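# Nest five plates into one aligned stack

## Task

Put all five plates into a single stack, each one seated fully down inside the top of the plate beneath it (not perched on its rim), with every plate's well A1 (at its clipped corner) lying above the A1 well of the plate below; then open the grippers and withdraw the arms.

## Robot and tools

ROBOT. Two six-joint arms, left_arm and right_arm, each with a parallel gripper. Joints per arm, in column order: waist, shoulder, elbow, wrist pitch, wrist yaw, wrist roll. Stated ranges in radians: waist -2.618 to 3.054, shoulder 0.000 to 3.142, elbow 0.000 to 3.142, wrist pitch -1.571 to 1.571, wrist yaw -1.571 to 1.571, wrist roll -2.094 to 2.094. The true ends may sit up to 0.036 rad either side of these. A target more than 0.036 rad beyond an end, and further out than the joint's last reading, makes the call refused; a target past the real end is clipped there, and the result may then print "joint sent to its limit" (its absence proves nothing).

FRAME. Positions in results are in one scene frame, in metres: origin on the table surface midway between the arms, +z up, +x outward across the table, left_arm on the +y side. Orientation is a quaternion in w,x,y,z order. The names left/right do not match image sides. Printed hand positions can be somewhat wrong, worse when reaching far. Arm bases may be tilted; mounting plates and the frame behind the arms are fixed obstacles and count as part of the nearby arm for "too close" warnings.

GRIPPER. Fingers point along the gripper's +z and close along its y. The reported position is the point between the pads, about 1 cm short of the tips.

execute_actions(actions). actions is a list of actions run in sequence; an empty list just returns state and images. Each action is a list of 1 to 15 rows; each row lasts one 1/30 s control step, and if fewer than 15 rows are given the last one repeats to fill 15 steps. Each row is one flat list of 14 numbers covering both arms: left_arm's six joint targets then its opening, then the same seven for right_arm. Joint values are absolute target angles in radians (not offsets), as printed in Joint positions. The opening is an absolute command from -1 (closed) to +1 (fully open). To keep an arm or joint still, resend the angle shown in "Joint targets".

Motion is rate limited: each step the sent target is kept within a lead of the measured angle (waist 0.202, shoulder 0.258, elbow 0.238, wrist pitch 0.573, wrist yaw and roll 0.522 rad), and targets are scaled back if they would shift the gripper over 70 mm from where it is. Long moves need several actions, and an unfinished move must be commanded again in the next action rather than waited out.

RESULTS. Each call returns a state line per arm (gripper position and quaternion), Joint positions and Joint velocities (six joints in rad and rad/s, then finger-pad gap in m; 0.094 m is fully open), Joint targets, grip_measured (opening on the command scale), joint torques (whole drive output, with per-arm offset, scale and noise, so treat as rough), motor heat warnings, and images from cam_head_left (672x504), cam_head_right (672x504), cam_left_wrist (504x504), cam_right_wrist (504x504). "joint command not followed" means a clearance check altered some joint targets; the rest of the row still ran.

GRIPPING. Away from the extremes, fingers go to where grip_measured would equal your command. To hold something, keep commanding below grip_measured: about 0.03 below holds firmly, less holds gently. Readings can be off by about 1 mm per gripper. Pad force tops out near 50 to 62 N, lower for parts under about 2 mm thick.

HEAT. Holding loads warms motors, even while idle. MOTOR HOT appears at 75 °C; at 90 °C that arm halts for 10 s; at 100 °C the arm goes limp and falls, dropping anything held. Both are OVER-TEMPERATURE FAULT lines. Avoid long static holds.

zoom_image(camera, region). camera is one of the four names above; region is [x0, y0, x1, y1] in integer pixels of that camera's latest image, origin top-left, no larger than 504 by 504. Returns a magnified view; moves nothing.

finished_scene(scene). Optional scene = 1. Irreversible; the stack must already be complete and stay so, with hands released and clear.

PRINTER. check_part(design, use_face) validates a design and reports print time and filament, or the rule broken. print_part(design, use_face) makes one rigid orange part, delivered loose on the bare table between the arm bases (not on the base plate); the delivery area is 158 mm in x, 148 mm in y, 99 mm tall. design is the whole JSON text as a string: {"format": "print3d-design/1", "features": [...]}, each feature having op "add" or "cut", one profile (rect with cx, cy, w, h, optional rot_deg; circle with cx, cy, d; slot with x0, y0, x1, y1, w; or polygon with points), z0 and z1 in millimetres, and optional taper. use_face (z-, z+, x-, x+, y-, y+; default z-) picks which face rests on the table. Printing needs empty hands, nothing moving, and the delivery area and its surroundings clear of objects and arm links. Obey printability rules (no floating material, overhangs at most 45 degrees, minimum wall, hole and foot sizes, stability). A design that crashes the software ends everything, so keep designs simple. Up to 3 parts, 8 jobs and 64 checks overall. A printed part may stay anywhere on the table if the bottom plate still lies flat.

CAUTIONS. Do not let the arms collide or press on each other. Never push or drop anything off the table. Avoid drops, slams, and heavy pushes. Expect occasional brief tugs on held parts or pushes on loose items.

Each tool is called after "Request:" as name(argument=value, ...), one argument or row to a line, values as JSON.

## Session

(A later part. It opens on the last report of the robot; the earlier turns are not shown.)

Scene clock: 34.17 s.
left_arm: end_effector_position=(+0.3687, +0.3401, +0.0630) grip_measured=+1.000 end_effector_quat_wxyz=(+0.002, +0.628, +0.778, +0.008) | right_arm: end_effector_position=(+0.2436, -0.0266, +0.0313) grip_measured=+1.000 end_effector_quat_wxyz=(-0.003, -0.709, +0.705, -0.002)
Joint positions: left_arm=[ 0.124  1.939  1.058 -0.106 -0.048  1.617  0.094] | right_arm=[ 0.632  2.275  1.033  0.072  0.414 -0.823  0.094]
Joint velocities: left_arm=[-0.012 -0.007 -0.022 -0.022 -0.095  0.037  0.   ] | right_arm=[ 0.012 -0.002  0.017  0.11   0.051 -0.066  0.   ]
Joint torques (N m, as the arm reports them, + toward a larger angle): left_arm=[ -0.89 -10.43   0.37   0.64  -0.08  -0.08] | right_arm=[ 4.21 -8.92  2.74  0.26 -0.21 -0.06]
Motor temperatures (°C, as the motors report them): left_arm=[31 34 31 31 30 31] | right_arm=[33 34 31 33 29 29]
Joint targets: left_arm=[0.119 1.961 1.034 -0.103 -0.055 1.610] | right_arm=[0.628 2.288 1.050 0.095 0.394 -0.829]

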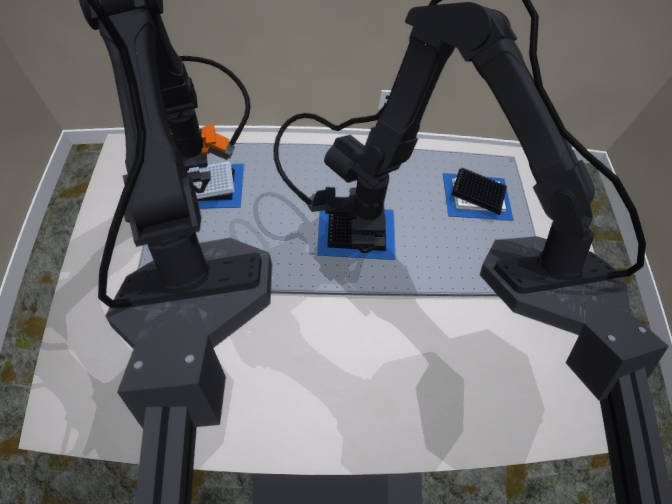

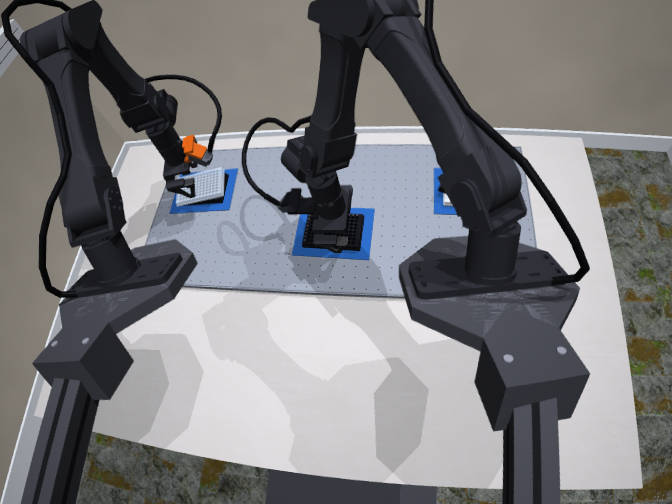

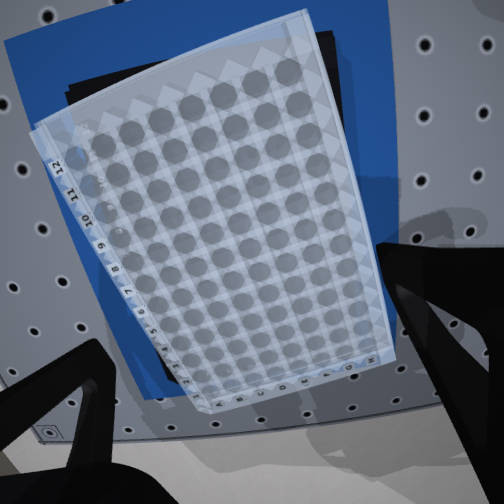

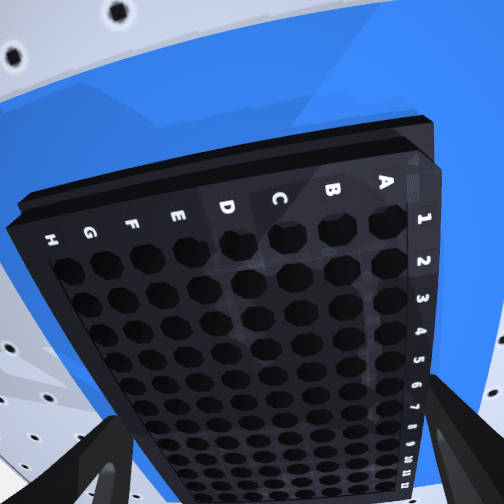

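Request:
zoom_image(
  camera="cam_right_wrist",
  region=[354, 330, 504, 480],
)

Request:
zoom_image(
  camera="cam_right_wrist",
  region=[60, 354, 210, 504],
)

Region (354, 330, 504, 480) of cam_right_wrist's 504x504 image, scaled by 3.360, with more detail than that image has.

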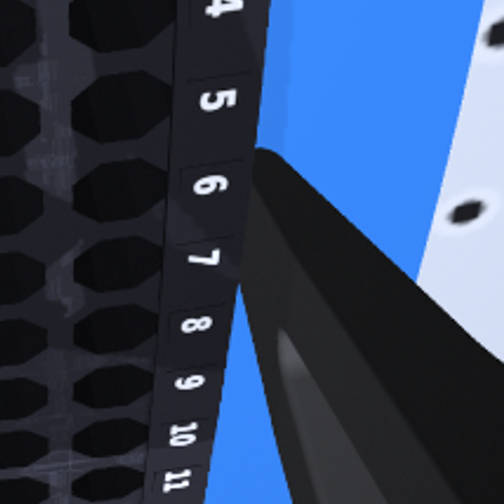

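Region (60, 354, 210, 504) of cam_right_wrist's 504x504 image, scaled by 3.360, with more detail than that image has.

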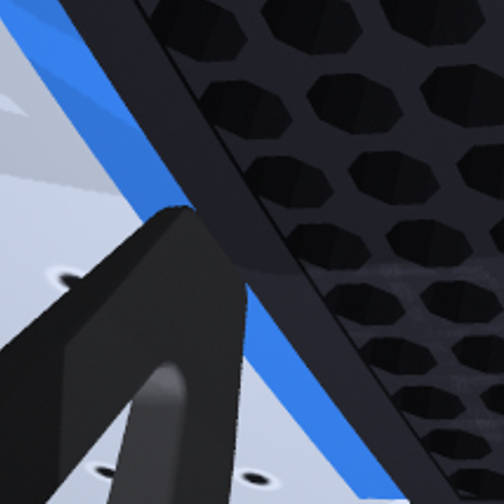

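Request:
execute_actions(
  actions=[
    [[0.119,1.961,1.034,-0.103,-0.055,1.61,1,0.628,2.288,1.05,0.095,0.394,-0.829,0.95],[0.119,1.961,1.034,-0.103,-0.055,1.61,1,0.628,2.288,1.05,0.095,0.394,-0.829,0.91],[0.119,1.961,1.034,-0.103,-0.055,1.61,1,0.628,2.288,1.05,0.095,0.394,-0.829,0.88],[0.119,1.961,1.034,-0.103,-0.055,1.61,1,0.628,2.288,1.05,0.095,0.394,-0.829,0.85],[0.119,1.961,1.034,-0.103,-0.055,1.61,1,0.628,2.288,1.05,0.095,0.394,-0.829,0.83],[0.119,1.961,1.034,-0.103,-0.055,1.61,1,0.628,2.288,1.05,0.095,0.394,-0.829,0.81],[0.119,1.961,1.034,-0.103,-0.055,1.61,1,0.628,2.288,1.05,0.095,0.394,-0.829,0.79],[0.119,1.961,1.034,-0.103,-0.055,1.61,1,0.628,2.288,1.05,0.095,0.394,-0.829,0.77],[0.119,1.961,1.034,-0.103,-0.055,1.61,1,0.628,2.288,1.05,0.095,0.394,-0.829,0.75],[0.119,1.961,1.034,-0.103,-0.055,1.61,1,0.628,2.288,1.05,0.095,0.394,-0.829,0.73],[0.119,1.961,1.034,-0.103,-0.055,1.61,1,0.628,2.288,1.05,0.095,0.394,-0.829,0.71]],
  ],
)

Scene clock: 35.23 s.
left_arm: end_effector_position=(+0.3687, +0.3401, +0.0630) grip_measured=+1.000 end_effector_quat_wxyz=(+0.002, +0.628, +0.778, +0.008) | right_arm: end_effector_position=(+0.2440, -0.0261, +0.0313) grip_measured=+0.736 end_effector_quat_wxyz=(-0.002, -0.709, +0.705, -0.001)
Joint positions: left_arm=[ 0.124  1.939  1.058 -0.106 -0.048  1.617  0.094] | right_arm=[ 0.632  2.275  1.033  0.074  0.414 -0.823  0.082]
Joint velocities: left_arm=[ 0.007 -0.012 -0.012  0.007 -0.007 -0.007  0.   ] | right_arm=[-0.007  0.002 -0.002  0.022  0.022 -0.007 -0.   ]
Joint torques (N m, as the arm reports them, + toward a larger angle): left_arm=[ -0.83 -10.48   0.37   0.64  -0.08  -0.1 ] | right_arm=[ 4.26 -8.9   2.77  0.25 -0.21 -0.06]
Motor temperatures (°C, as the motors report them): left_arm=[31 34 31 31 30 31] | right_arm=[33 34 31 33 29 29]
Joint targets: left_arm=[0.119 1.961 1.034 -0.103 -0.055 1.610] | right_arm=[0.628 2.288 1.050 0.095 0.394 -0.829]

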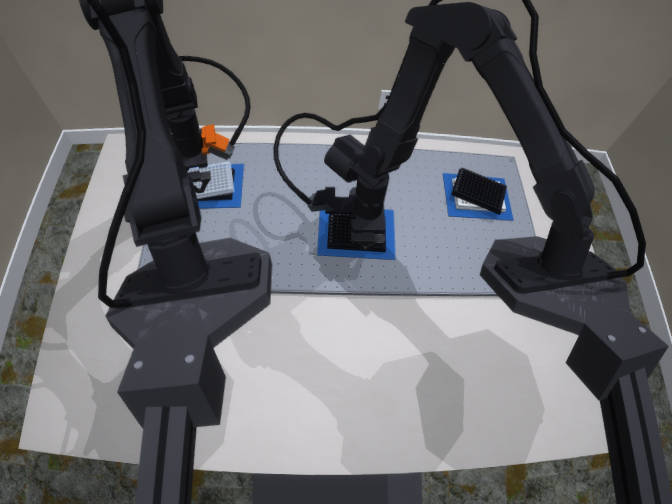

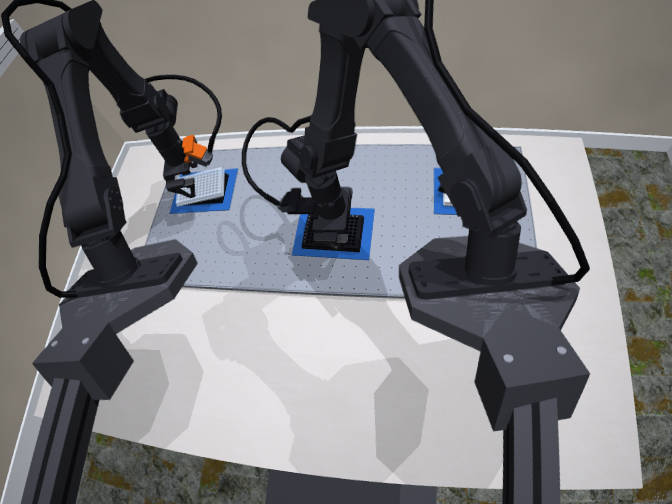

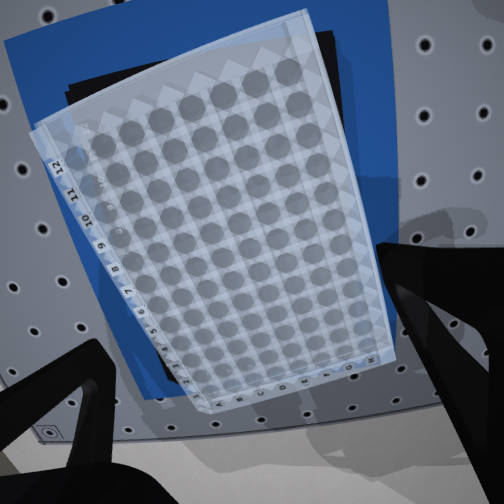

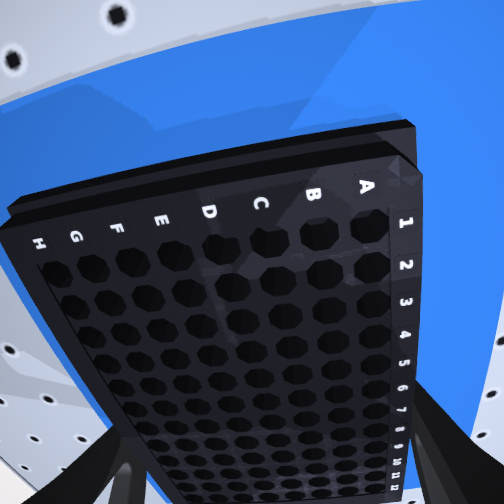

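Request:
check_part(
  design={"format":"print3d-design/1","features":[{"op":"add","profile":{"rect":{"cx":0,"cy":0,"w":92.5,"h":135}},"z0":0,"z1":58},{"op":"add","profile":{"rect":{"cx":0,"cy":0,"w":92.5,"h":135}},"z0":58,"z1":70,"taper":5},{"op":"cut","profile":{"rect":{"cx":0,"cy":0,"w":86.5,"h":129}},"z0":1.2,"z1":58},{"op":"cut","profile":{"rect":{"cx":0,"cy":0,"w":86.5,"h":129}},"z0":58,"z1":70,"taper":5},{"op":"cut","profile":{"rect":{"cx":0,"cy":0,"w":120,"h":100}},"z0":1.2,"z1":70},{"op":"cut","profile":{"rect":{"cx":0,"cy":0,"w":62,"h":160}},"z0":1.2,"z1":70},{"op":"cut","profile":{"rect":{"cx":0,"cy":0,"w":66,"h":108}},"z0":0,"z1":1.2}]},
)

The printer can make this part: 1.63 h, 39.3 g of filament, 350 layers; 102.5 x 145.0 x 70.0 mm as designed. Left: parts 3, jobs 8, checks 63.

Request:
check_part(
  design={"format":"print3d-design/1","features":[{"op":"add","profile":{"rect":{"cx":0,"cy":0,"w":92.1,"h":134.6}},"z0":0,"z1":57},{"op":"add","profile":{"rect":{"cx":0,"cy":0,"w":92.1,"h":134.6}},"z0":57,"z1":68,"taper":5},{"op":"cut","profile":{"rect":{"cx":0,"cy":0,"w":86.5,"h":129}},"z0":1.2,"z1":57},{"op":"cut","profile":{"rect":{"cx":0,"cy":0,"w":86.5,"h":129}},"z0":57,"z1":68,"taper":5},{"op":"cut","profile":{"rect":{"cx":0,"cy":0,"w":120,"h":108}},"z0":1.2,"z1":68},{"op":"cut","profile":{"rect":{"cx":0,"cy":0,"w":66,"h":160}},"z0":1.2,"z1":68},{"op":"cut","profile":{"rect":{"cx":0,"cy":0,"w":72,"h":114}},"z0":0,"z1":1.2}]},
)

The printer can make this part: 1.36 h, 28.8 g of filament, 340 layers; 102.1 x 144.6 x 68.0 mm as designed. Left: parts 3, jobs 8, checks 62.

Request:
execute_actions(
  actions=[
    [[0.119,1.95,1.034,-0.103,-0.055,1.61,1,0.628,2.288,1.05,0.095,0.394,-0.829,0.8],[0.119,1.93,1.034,-0.103,-0.055,1.61,1,0.628,2.288,1.05,0.095,0.394,-0.829,0.88],[0.119,1.91,1.034,-0.103,-0.055,1.61,1,0.628,2.288,1.05,0.095,0.394,-0.829,0.95],[0.119,1.89,1.034,-0.103,-0.055,1.61,1,0.628,2.288,1.05,0.095,0.394,-0.829,1],[0.119,1.87,1.034,-0.1,-0.055,1.61,1,0.628,2.288,1.05,0.095,0.394,-0.829,1],[0.119,1.85,1.03,-0.09,-0.055,1.61,1,0.628,2.28,1.055,0.09,0.394,-0.829,1],[0.119,1.83,1.025,-0.08,-0.055,1.61,1,0.628,2.27,1.06,0.07,0.394,-0.829,1],[0.119,1.81,1.02,-0.07,-0.05,1.61,1,0.628,2.255,1.065,0.05,0.394,-0.829,1],[0.119,1.79,1.01,-0.06,-0.05,1.61,1,0.628,2.24,1.07,0.03,0.394,-0.829,1],[0.119,1.77,1.0,-0.05,-0.05,1.61,1,0.628,2.225,1.075,0.01,0.394,-0.829,1],[0.115,1.75,0.99,-0.04,-0.05,1.61,1,0.628,2.21,1.08,-0.01,0.394,-0.829,1],[0.115,1.73,0.98,-0.03,-0.05,1.61,1,0.628,2.19,1.085,-0.03,0.394,-0.829,1],[0.11,1.71,0.965,-0.02,-0.05,1.61,1,0.628,2.17,1.09,-0.05,0.394,-0.829,1],[0.11,1.69,0.95,0,-0.05,1.61,1,0.628,2.15,1.09,-0.07,0.394,-0.829,1],[0.11,1.67,0.935,0.02,-0.05,1.61,1,0.628,2.13,1.09,-0.08,0.394,-0.829,1]],
    [[0.1,1.5,0.8,0.2,-0.04,1.61,1,0.55,1.9,1.0,0.0,0.35,-0.829,1],[0.1,1.45,0.76,0.25,-0.04,1.61,1,0.52,1.85,0.96,0.05,0.33,-0.829,1],[0.09,1.4,0.72,0.3,-0.04,1.61,1,0.49,1.8,0.92,0.1,0.31,-0.829,1],[0.09,1.35,0.68,0.35,-0.03,1.61,1,0.46,1.75,0.88,0.15,0.29,-0.829,1],[0.08,1.3,0.64,0.4,-0.03,1.61,1,0.43,1.7,0.84,0.2,0.27,-0.829,1],[0.08,1.25,0.6,0.45,-0.03,1.61,1,0.4,1.65,0.8,0.25,0.25,-0.829,1],[0.07,1.2,0.56,0.5,-0.02,1.61,1,0.37,1.6,0.76,0.3,0.23,-0.829,1],[0.07,1.15,0.52,0.55,-0.02,1.61,1,0.34,1.55,0.72,0.35,0.21,-0.829,1],[0.06,1.1,0.48,0.6,-0.02,1.61,1,0.31,1.5,0.68,0.4,0.19,-0.829,1]],
    [[0.05,0.9,0.28,0.9,0,1.61,1,0.15,1.2,0.46,0.7,0.1,-0.829,1]],
    [[0.05,0.85,0.22,1.0,0,1.61,1,0.0,0.85,0.22,1.0,0,-0.829,1]],
  ],
)

Scene clock: 38.40 s.
left_arm: end_effector_position=(+0.4194, +0.3409, +0.3991) grip_measured=+1.000 end_effector_quat_wxyz=(+0.409, +0.479, +0.605, +0.487) | right_arm: end_effector_position=(+0.4463, -0.2258, +0.3896) grip_measured=+1.000 end_effector_quat_wxyz=(+0.599, -0.342, +0.704, -0.167)
Joint positions: left_arm=[ 0.061  0.872  0.243  1.004 -0.013  1.617  0.094] | right_arm=[ 0.004  0.863  0.224  0.973  0.022 -0.832  0.094]
Joint velocities: left_arm=[-0.007 -0.012 -0.007  0.022 -0.051  0.037  0.   ] | right_arm=[ 0.002  0.002  0.002  0.051 -0.095  0.007  0.   ]
Joint torques (N m, as the arm reports them, + toward a larger angle): left_arm=[-1.14 -6.78  3.65  2.3   0.21 -0.09] | right_arm=[-0.14 -5.52  5.39  2.12 -0.24  0.01]
Motor temperatures (°C, as the motors report them): left_arm=[31 34 31 31 30 31] | right_arm=[33 34 31 34 29 29]
Joint targets: left_arm=[0.050 0.850 0.220 1.000 -0.000 1.610] | right_arm=[0.000 0.850 0.220 1.000 0.000 -0.829]

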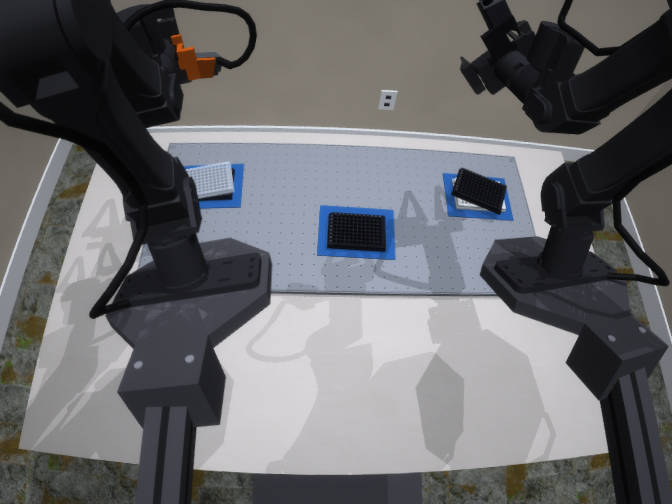

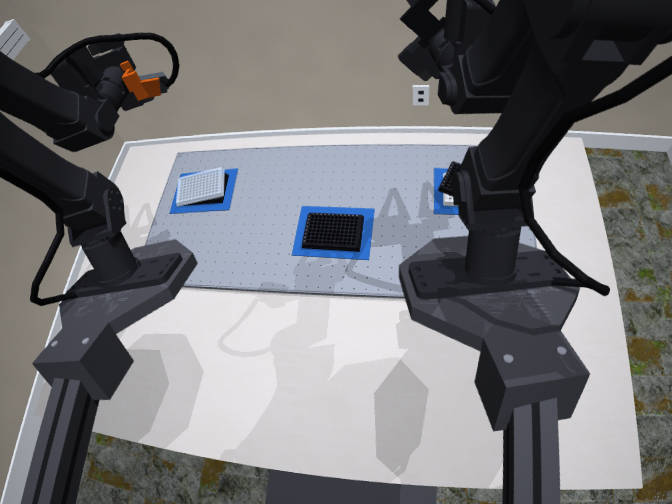

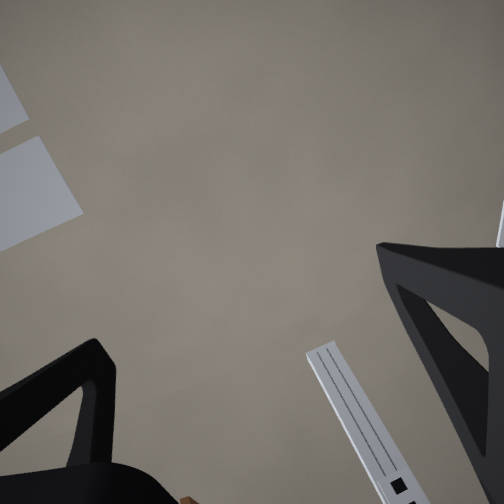

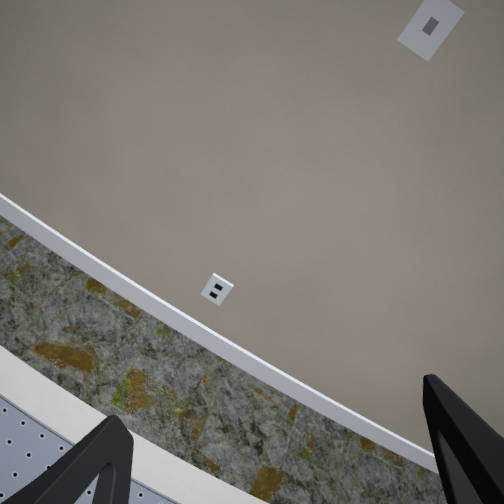

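Request:
execute_actions(
  actions=[
    [[0.05,0.84,0.215,0.92,0,1.61,1,0,0.84,0.215,0.92,0,-0.829,1],[0.05,0.83,0.21,0.84,0,1.61,1,0,0.83,0.21,0.84,0,-0.829,1],[0.05,0.82,0.2,0.76,0,1.61,1,0,0.82,0.2,0.76,0,-0.829,1],[0.05,0.81,0.19,0.68,0,1.61,1,0,0.81,0.19,0.68,0,-0.829,1],[0.05,0.8,0.18,0.6,0,1.61,1,0,0.8,0.18,0.6,0,-0.829,1],[0.05,0.79,0.17,0.52,0,1.61,1,0,0.79,0.17,0.52,0,-0.829,1],[0.05,0.78,0.16,0.44,0,1.61,1,0,0.78,0.16,0.44,0,-0.829,1],[0.05,0.77,0.15,0.36,0,1.61,1,0,0.77,0.15,0.36,0,-0.829,1],[0.05,0.76,0.14,0.28,0,1.61,1,0,0.76,0.14,0.28,0,-0.829,1],[0.05,0.75,0.14,0.2,0,1.61,1,0,0.75,0.14,0.2,0,-0.829,1],[0.05,0.75,0.14,0.14,0,1.61,1,0,0.75,0.14,0.14,0,-0.829,1],[0.05,0.75,0.14,0.1,0,1.61,1,0,0.75,0.14,0.1,0,-0.829,1]],
    [[0.058,0.768,0.158,0.1,-0.01,1.61,1,0,0.765,0.155,0.1,0.015,-0.829,1]],
  ],
)

Scene clock: 40.13 s.
left_arm: end_effector_position=(+0.2815, +0.2990, +0.2281) grip_measured=+1.000 end_effector_quat_wxyz=(+0.180, +0.618, +0.743, +0.183) | right_arm: end_effector_position=(+0.3002, -0.2326, +0.2244) grip_measured=+1.000 end_effector_quat_wxyz=(+0.245, -0.455, +0.855, -0.036)
Joint positions: left_arm=[ 0.061  0.779  0.16   0.13  -0.013  1.617  0.094] | right_arm=[ 0.004  0.781  0.146  0.118  0.017 -0.832  0.094]
Joint velocities: left_arm=[-0.002  0.002 -0.002 -0.037  0.007  0.022  0.   ] | right_arm=[ 0.012  0.002  0.007 -0.037  0.022  0.022  0.   ]
Joint torques (N m, as the arm reports them, + toward a larger angle): left_arm=[-0.38 -3.84  4.67  1.3   0.09 -0.1 ] | right_arm=[-0.17 -4.08  5.57  0.89 -0.07  0.  ]
Motor temperatures (°C, as the motors report them): left_arm=[31 34 31 32 30 31] | right_arm=[33 34 31 34 29 29]
Joint targets: left_arm=[0.058 0.768 0.158 0.100 -0.010 1.610] | right_arm=[-0.000 0.765 0.155 0.100 0.015 -0.829]

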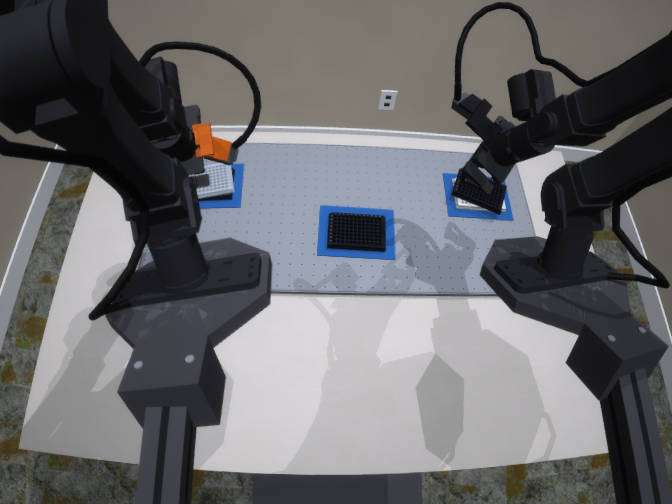

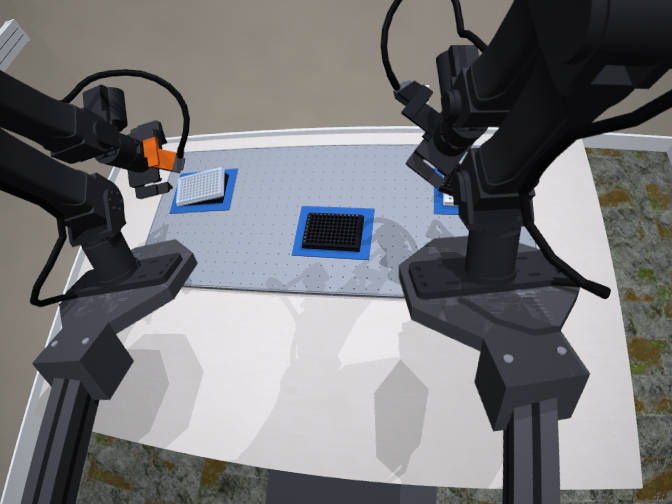

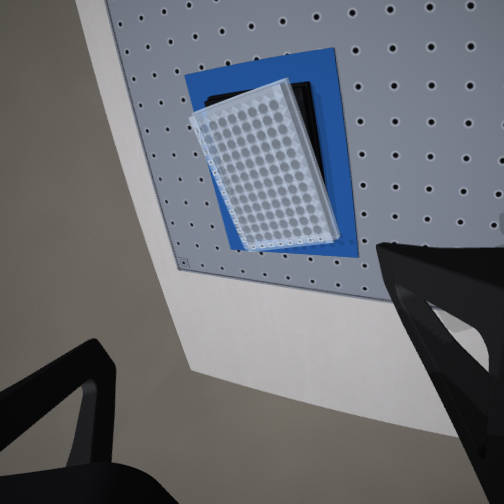

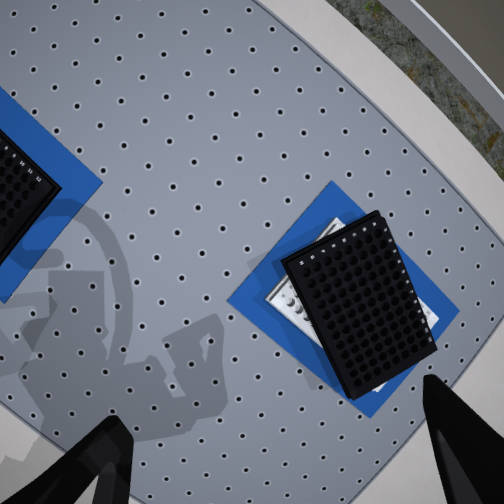

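Request:
execute_actions(
  actions=[
    [[0.061,0.79,0.148,0.118,-0.013,1.617,1,0.004,0.792,0.134,0.108,0.017,-0.832,1]],
  ],
)

Request:
print_part(
  design={"format":"print3d-design/1","features":[{"op":"add","profile":{"rect":{"cx":0,"cy":0,"w":92.1,"h":134.6}},"z0":0,"z1":57},{"op":"add","profile":{"rect":{"cx":0,"cy":0,"w":92.1,"h":134.6}},"z0":57,"z1":68,"taper":5},{"op":"cut","profile":{"rect":{"cx":0,"cy":0,"w":86.5,"h":129}},"z0":1.2,"z1":57},{"op":"cut","profile":{"rect":{"cx":0,"cy":0,"w":86.5,"h":129}},"z0":57,"z1":68,"taper":5},{"op":"cut","profile":{"rect":{"cx":0,"cy":0,"w":120,"h":108}},"z0":1.2,"z1":68},{"op":"cut","profile":{"rect":{"cx":0,"cy":0,"w":66,"h":160}},"z0":1.2,"z1":68},{"op":"cut","profile":{"rect":{"cx":0,"cy":0,"w":72,"h":114}},"z0":0,"z1":1.2}]},
)

Scene clock: 40.93 s.
left_arm: end_effector_position=(+0.2809, +0.2988, +0.2278) grip_measured=+1.000 end_effector_quat_wxyz=(+0.179, +0.619, +0.743, +0.182) | right_arm: end_effector_position=(+0.2998, -0.2326, +0.2241) grip_measured=+1.000 end_effector_quat_wxyz=(+0.244, -0.455, +0.856, -0.035)
Joint positions: left_arm=[ 0.061  0.779  0.16   0.127 -0.013  1.617  0.094] | right_arm=[ 0.004  0.781  0.146  0.117  0.017 -0.832  0.094]
Joint velocities: left_arm=[ 0.007  0.002 -0.007 -0.007 -0.037 -0.081  0.   ] | right_arm=[-0.007  0.007  0.007 -0.022  0.022 -0.007  0.   ]
Joint torques (N m, as the arm reports them, + toward a larger angle): left_arm=[-0.13 -1.86  3.86  1.47  0.05 -0.01] | right_arm=[ 0.18 -1.78  3.97  0.94 -0.03 -0.01]
Motor temperatures (°C, as the motors report them): left_arm=[31 34 31 32 30 31] | right_arm=[33 34 31 34 29 29]
Joint targets: left_arm=[0.061 0.790 0.148 0.118 -0.013 1.617] | right_arm=[0.004 0.792 0.134 0.108 0.017 -0.832]

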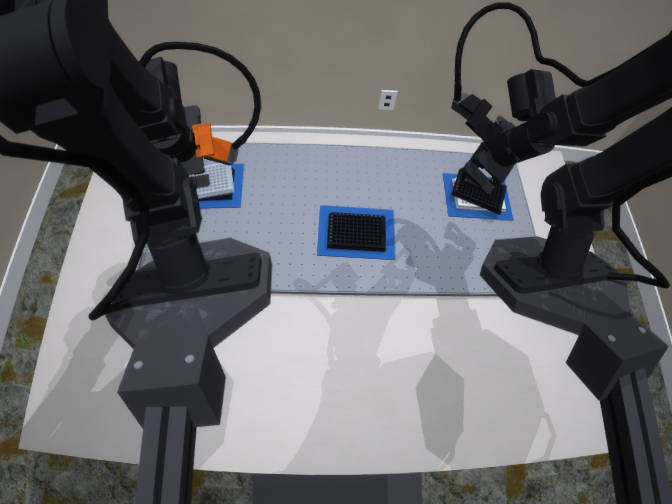

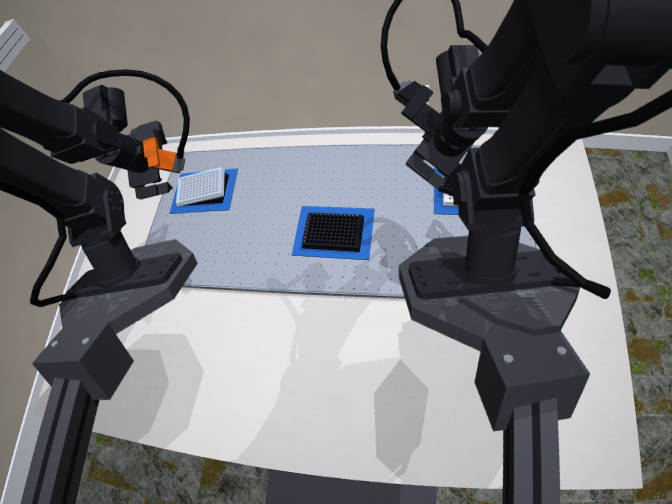

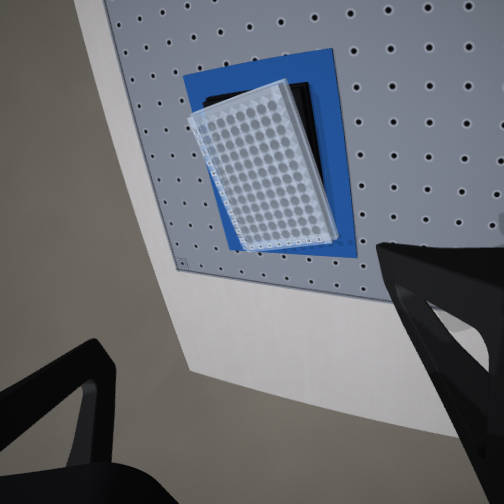

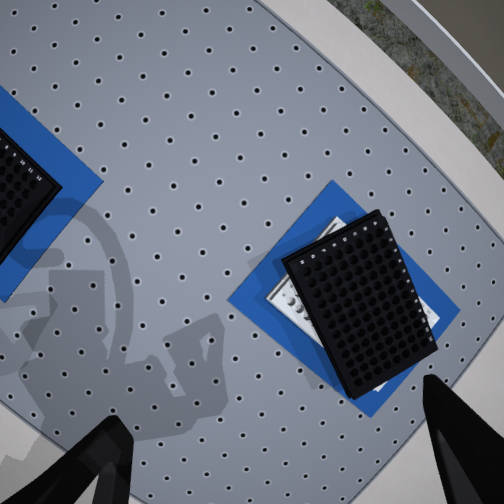

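Part 1 is printed: 1.36 h, 28.8 g of filament, 340 layers; 102.1 x 144.6 x 68.0 mm as designed. It stands on the bare table between the two arms' bases, on the arms' side of the base plate (DECK), not on it. This print cost $4.91. Before another print, move this part until the middle of its box is at least 120 mm from the next part's box. Left: parts 2, jobs 7, checks 62.
The newest observation:
Scene clock: 46.93 s.
left_arm: end_effector_position=(+0.2809, +0.2988, +0.2278) grip_measured=+1.000 end_effector_quat_wxyz=(+0.179, +0.619, +0.743, +0.182) | right_arm: end_effector_position=(+0.2998, -0.2326, +0.2241) grip_measured=+1.000 end_effector_quat_wxyz=(+0.244, -0.455, +0.856, -0.035)
Joint positions: left_arm=[ 0.061  0.779  0.16   0.127 -0.013  1.617  0.094] | right_arm=[ 0.004  0.781  0.146  0.117  0.017 -0.832  0.094]
Joint velocities: left_arm=[ 0.007  0.007 -0.007  0.022 -0.007  0.007  0.   ] | right_arm=[ 0.022 -0.002  0.002  0.007 -0.022 -0.022  0.   ]
Joint torques (N m, as the arm reports them, + toward a larger angle): no reading
Motor temperatures (°C, as the motors report them): left_arm=[31 32 32 37 30 31] | right_arm=[32 31 32 39 29 29]
Joint targets: left_arm=[0.061 0.790 0.148 0.118 -0.013 1.617] | right_arm=[0.004 0.792 0.134 0.108 0.017 -0.832]
Images, in order (width x height): cam_head_left 672x504, cam_head_right 672x504, cam_left_wrist 504x504, cam_right_wrist 504x504.

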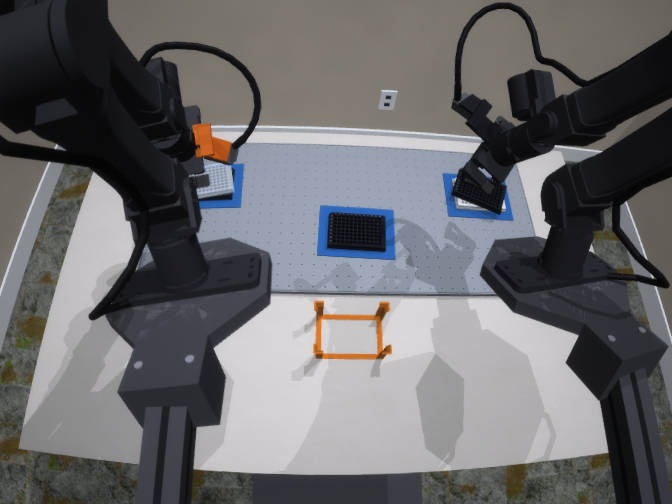

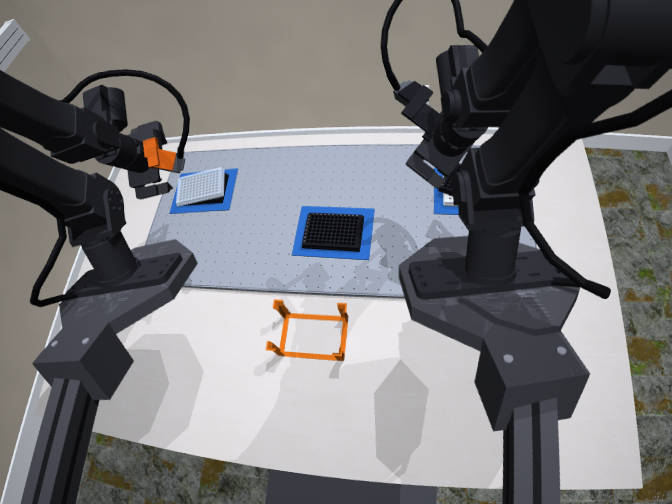

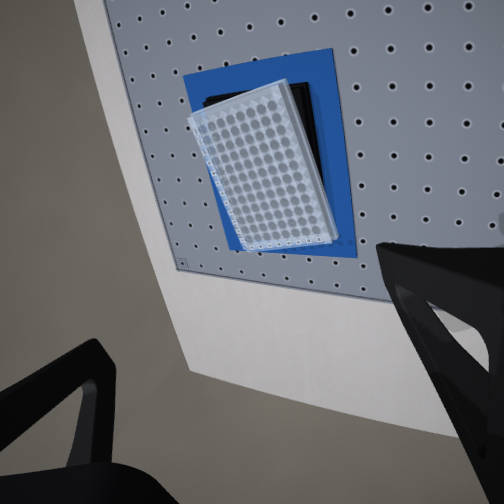

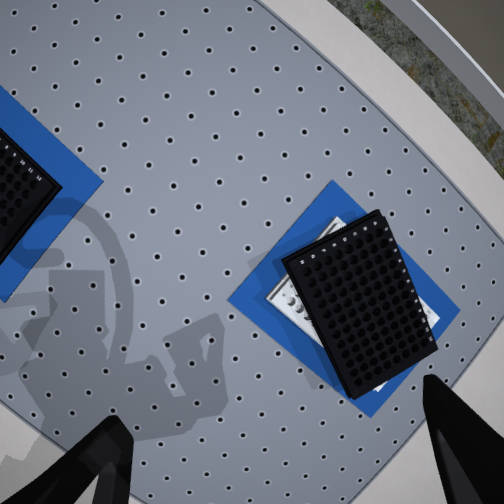

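Request:
zoom_image(
  camera="cam_head_left",
  region=[90, 220, 410, 440],
)

Request:
zoom_image(
  camera="cam_head_right",
  region=[30, 220, 370, 440],
)

Region (90, 220, 410, 440) of cam_head_left's 672x504 image, scaled by 1.575, with more detail than that image has; it fills the top 346 rows of this view, and the rest is white.

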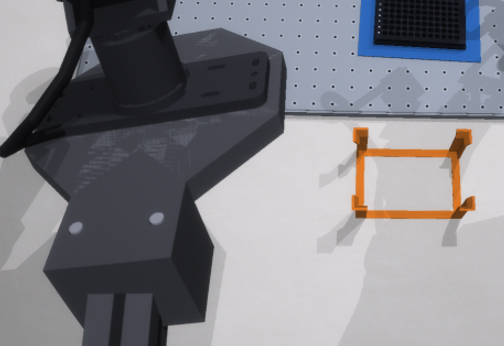

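Region (30, 220, 370, 440) of cam_head_right's 672x504 image, scaled by 1.482, with more detail than that image has; it fills the top 326 rows of this view, and the rest is white.

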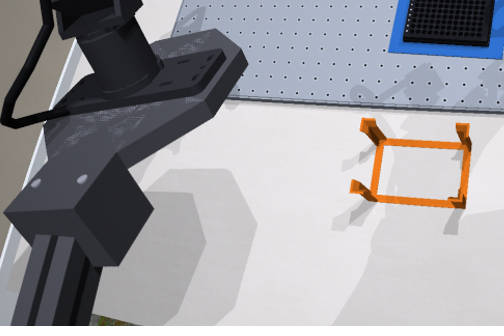

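Request:
execute_actions(
  actions=[
    [[0.065,0.82,0.18,0.11,-0.015,1.615,1,0.03,0.83,0.17,0.11,0.03,-0.83,1],[0.066,0.86,0.21,0.1,-0.017,1.614,1,0.05,0.88,0.2,0.105,0.045,-0.828,1],[0.068,0.9,0.24,0.09,-0.019,1.613,1,0.075,0.93,0.23,0.1,0.06,-0.826,1],[0.07,0.94,0.27,0.08,-0.02,1.612,1,0.1,0.98,0.26,0.095,0.075,-0.824,1],[0.075,1.14,0.43,0.03,-0.03,1.61,1,0.23,1.23,0.42,0.07,0.16,-0.81,1]],
    [[0.09,1.5,0.73,-0.07,-0.045,1.605,1,0.46,1.68,0.7,0.02,0.3,-0.79,1]],
    [[0.1,1.7,0.89,-0.13,-0.055,1.6,1,0.58,1.92,0.85,-0.01,0.37,-0.78,1],[0.1,1.73,0.915,-0.14,-0.056,1.6,1,0.6,1.96,0.875,-0.02,0.385,-0.778,1],[0.102,1.76,0.94,-0.15,-0.058,1.599,1,0.62,2.0,0.9,-0.03,0.4,-0.776,1],[0.104,1.79,0.965,-0.16,-0.06,1.598,1,0.64,2.04,0.925,-0.04,0.415,-0.774,1],[0.106,1.82,0.99,-0.17,-0.062,1.597,1,0.66,2.07,0.95,-0.045,0.425,-0.772,1],[0.108,1.845,1.015,-0.18,-0.064,1.596,1,0.675,2.1,0.97,-0.05,0.435,-0.77,1],[0.11,1.87,1.04,-0.19,-0.066,1.595,1,0.69,2.125,0.982,-0.055,0.445,-0.767,1]],
    [[0.11,1.87,1.04,-0.19,-0.066,1.595,1,0.69,2.125,0.982,-0.055,0.445,-0.767,1]],
  ],
)

Scene clock: 51.37 s.
left_arm: end_effector_position=(+0.3577, +0.3306, +0.0832) grip_measured=+1.000 end_effector_quat_wxyz=(-0.007, +0.630, +0.777, -0.004) | right_arm: end_effector_position=(+0.2351, -0.0304, +0.0730) grip_measured=+1.000 end_effector_quat_wxyz=(-0.012, -0.715, +0.699, -0.002)
Joint positions: left_arm=[ 0.103  1.858  1.01  -0.171 -0.059  1.602  0.094] | right_arm=[ 0.69   2.13   0.958 -0.043  0.437 -0.772  0.094]
Joint velocities: left_arm=[ 0.002 -0.017 -0.022  0.037 -0.022 -0.007  0.   ] | right_arm=[-0.022  0.012  0.007 -0.022 -0.037 -0.037  0.   ]
Joint torques (N m, as the arm reports them, + toward a larger angle): left_arm=[  0.04 -10.89   5.08   0.32  -0.08  -0.09] | right_arm=[ 4.4  -9.95  3.73 -0.15  0.09  0.03]
Motor temperatures (°C, as the motors report them): left_arm=[31 32 33 37 30 31] | right_arm=[32 32 32 39 29 29]
Joint targets: left_arm=[0.110 1.870 1.040 -0.190 -0.066 1.595] | right_arm=[0.690 2.125 0.982 -0.055 0.445 -0.767]

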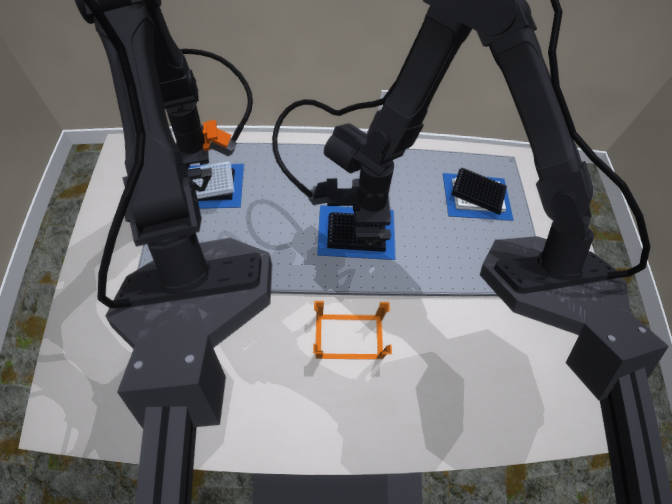

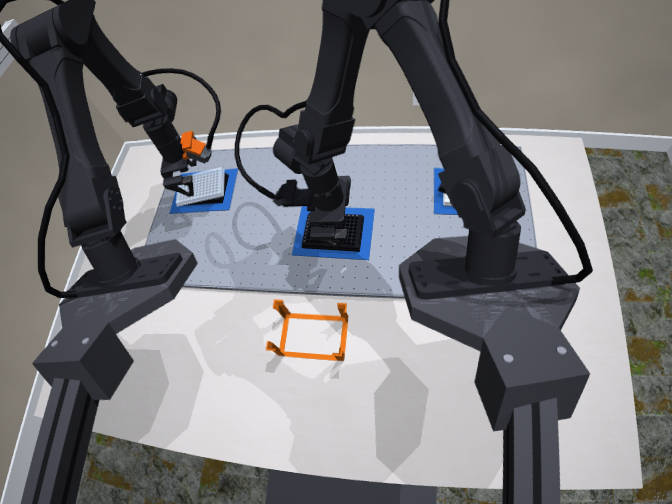

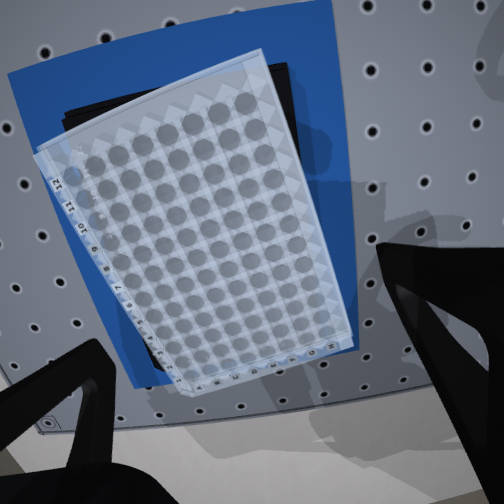

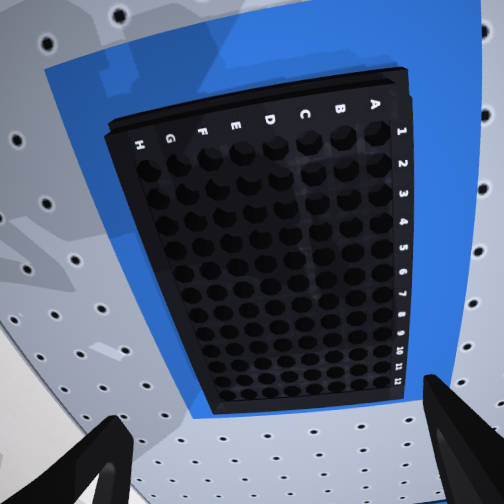

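Request:
execute_actions(
  actions=[
    [[0.111,1.872,1.048,-0.175,-0.055,1.6,1,0.684,2.127,0.99,-0.03,0.43,-0.775,1],[0.111,1.874,1.054,-0.165,-0.047,1.605,1,0.68,2.13,0.995,-0.015,0.42,-0.779,1],[0.111,1.88,1.057,-0.159,-0.042,1.608,1,0.677,2.138,0.998,-0.008,0.416,-0.782,1],[0.111,1.888,1.06,-0.153,-0.041,1.609,1,0.674,2.148,1.001,-0.001,0.414,-0.785,1],[0.111,1.897,1.063,-0.147,-0.041,1.609,1,0.671,2.158,1.005,0.006,0.413,-0.788,1],[0.112,1.906,1.066,-0.141,-0.04,1.61,1,0.668,2.168,1.009,0.013,0.411,-0.791,1],[0.112,1.915,1.069,-0.135,-0.04,1.61,1,0.665,2.178,1.013,0.02,0.41,-0.794,1],[0.112,1.924,1.072,-0.129,-0.04,1.61,1,0.662,2.188,1.017,0.027,0.408,-0.797,1],[0.113,1.933,1.075,-0.123,-0.04,1.611,1,0.659,2.198,1.021,0.034,0.407,-0.8,1],[0.113,1.942,1.078,-0.117,-0.039,1.611,1,0.656,2.208,1.024,0.041,0.405,-0.803,1],[0.113,1.949,1.081,-0.112,-0.039,1.611,1,0.653,2.217,1.027,0.047,0.404,-0.806,1],[0.113,1.955,1.083,-0.108,-0.039,1.611,1,0.651,2.225,1.03,0.052,0.403,-0.809,1]],
  ],
)

Scene clock: 52.53 s.
left_arm: end_effector_position=(+0.3701, +0.3319, +0.0656) grip_measured=+1.000 end_effector_quat_wxyz=(+0.002, +0.630, +0.777, +0.004) | right_arm: end_effector_position=(+0.2444, -0.0273, +0.0498) grip_measured=+1.000 end_effector_quat_wxyz=(-0.005, -0.708, +0.706, -0.003)
Joint positions: left_arm=[ 0.103  1.932  1.058 -0.12  -0.055  1.603  0.094] | right_arm=[ 0.652  2.21   1.007  0.02   0.426 -0.797  0.094]
Joint velocities: left_arm=[-0.002  0.095 -0.002  0.007 -0.037  0.051  0.   ] | right_arm=[-0.017  0.125  0.002  0.007 -0.11  -0.139  0.   ]
Joint torques (N m, as the arm reports them, + toward a larger angle): left_arm=[  0.29 -10.89   4.49   0.72   0.16   0.06] | right_arm=[ 4.59 -9.21  3.39  0.34 -0.21 -0.04]
Motor temperatures (°C, as the motors report them): left_arm=[31 32 33 37 30 31] | right_arm=[32 32 32 38 29 29]
Joint targets: left_arm=[0.113 1.955 1.083 -0.108 -0.039 1.611] | right_arm=[0.651 2.225 1.030 0.052 0.403 -0.809]

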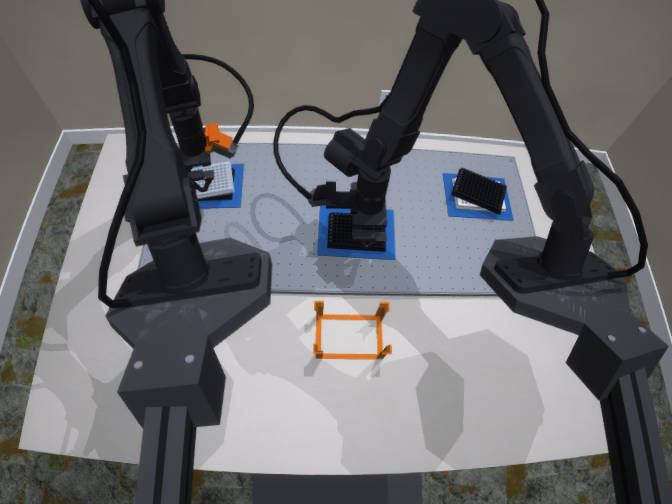

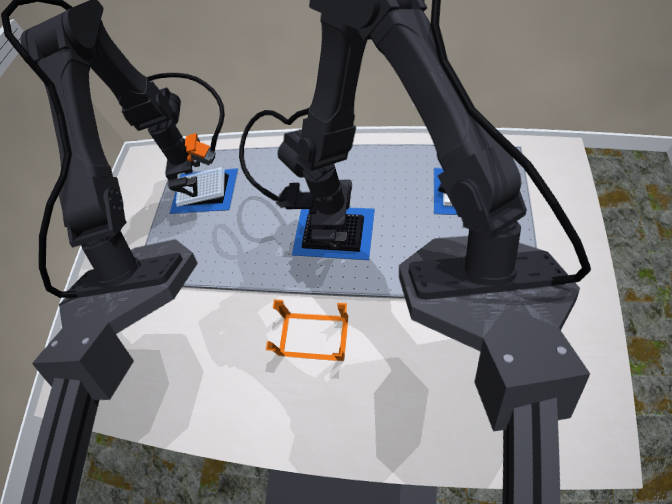

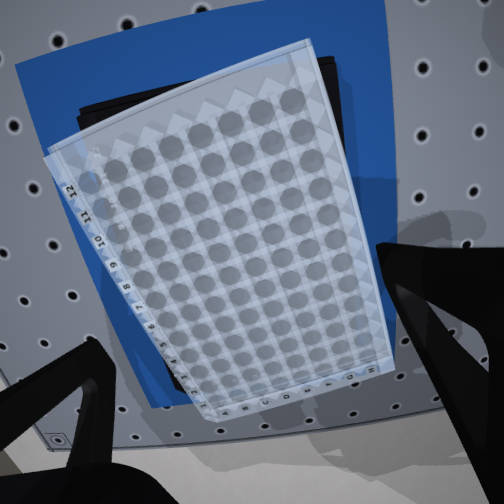

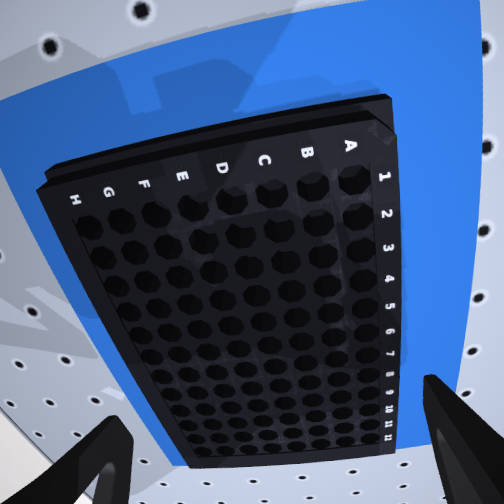

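Request:
execute_actions(
  actions=[],
)

Scene clock: 53.37 s.
left_arm: end_effector_position=(+0.3714, +0.3321, +0.0648) grip_measured=+1.000 end_effector_quat_wxyz=(+0.004, +0.630, +0.777, +0.007) | right_arm: end_effector_position=(+0.2444, -0.0262, +0.0488) grip_measured=+1.000 end_effector_quat_wxyz=(-0.003, -0.709, +0.705, -0.002)
Joint positions: left_arm=[ 0.103  1.934  1.058 -0.111 -0.054  1.604  0.094] | right_arm=[ 0.651  2.213  1.007  0.03   0.423 -0.803  0.094]
Joint velocities: left_arm=[ 0.002 -0.002 -0.002 -0.081 -0.007  0.022  0.   ] | right_arm=[ 0.002  0.007 -0.002  0.007  0.007 -0.081  0.   ]
Joint torques (N m, as the arm reports them, + toward a larger angle): left_arm=[  0.3  -10.6    4.53   0.64   0.17   0.09] | right_arm=[ 4.5  -8.93  3.34  0.24 -0.21 -0.07]
Motor temperatures (°C, as the motors report them): left_arm=[31 32 33 37 30 31] | right_arm=[32 32 32 38 29 29]
Joint targets: left_arm=[0.113 1.955 1.083 -0.108 -0.039 1.611] | right_arm=[0.651 2.225 1.030 0.052 0.403 -0.809]

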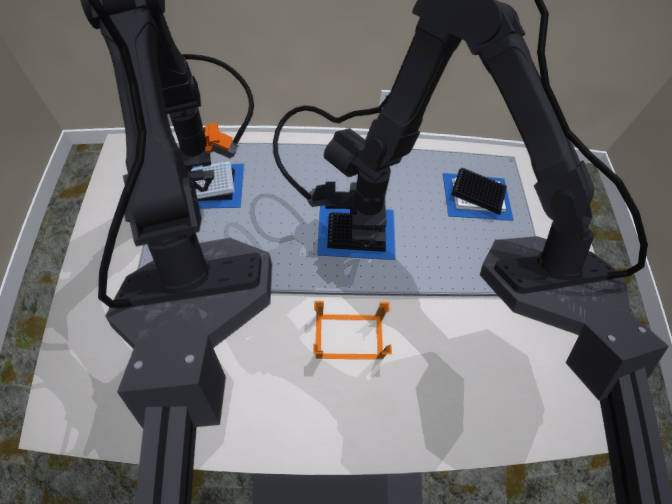

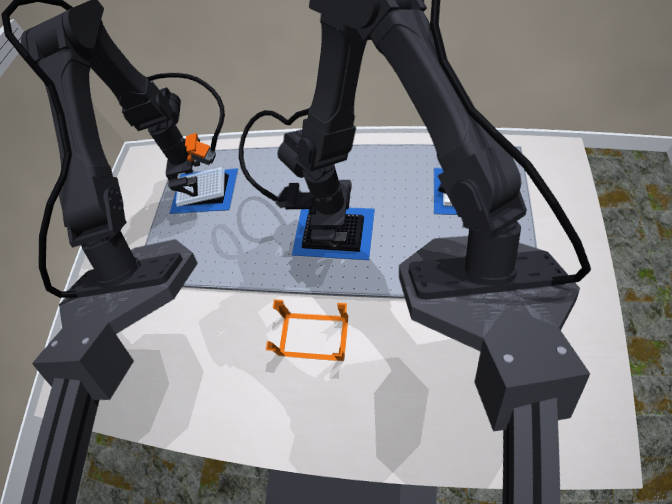

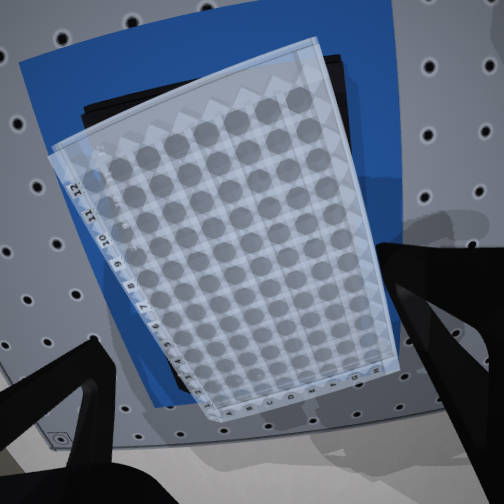

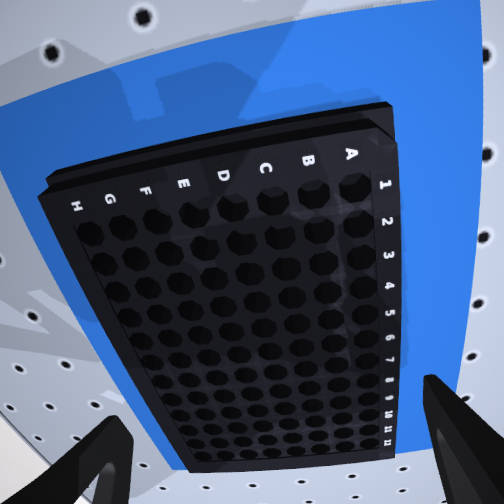

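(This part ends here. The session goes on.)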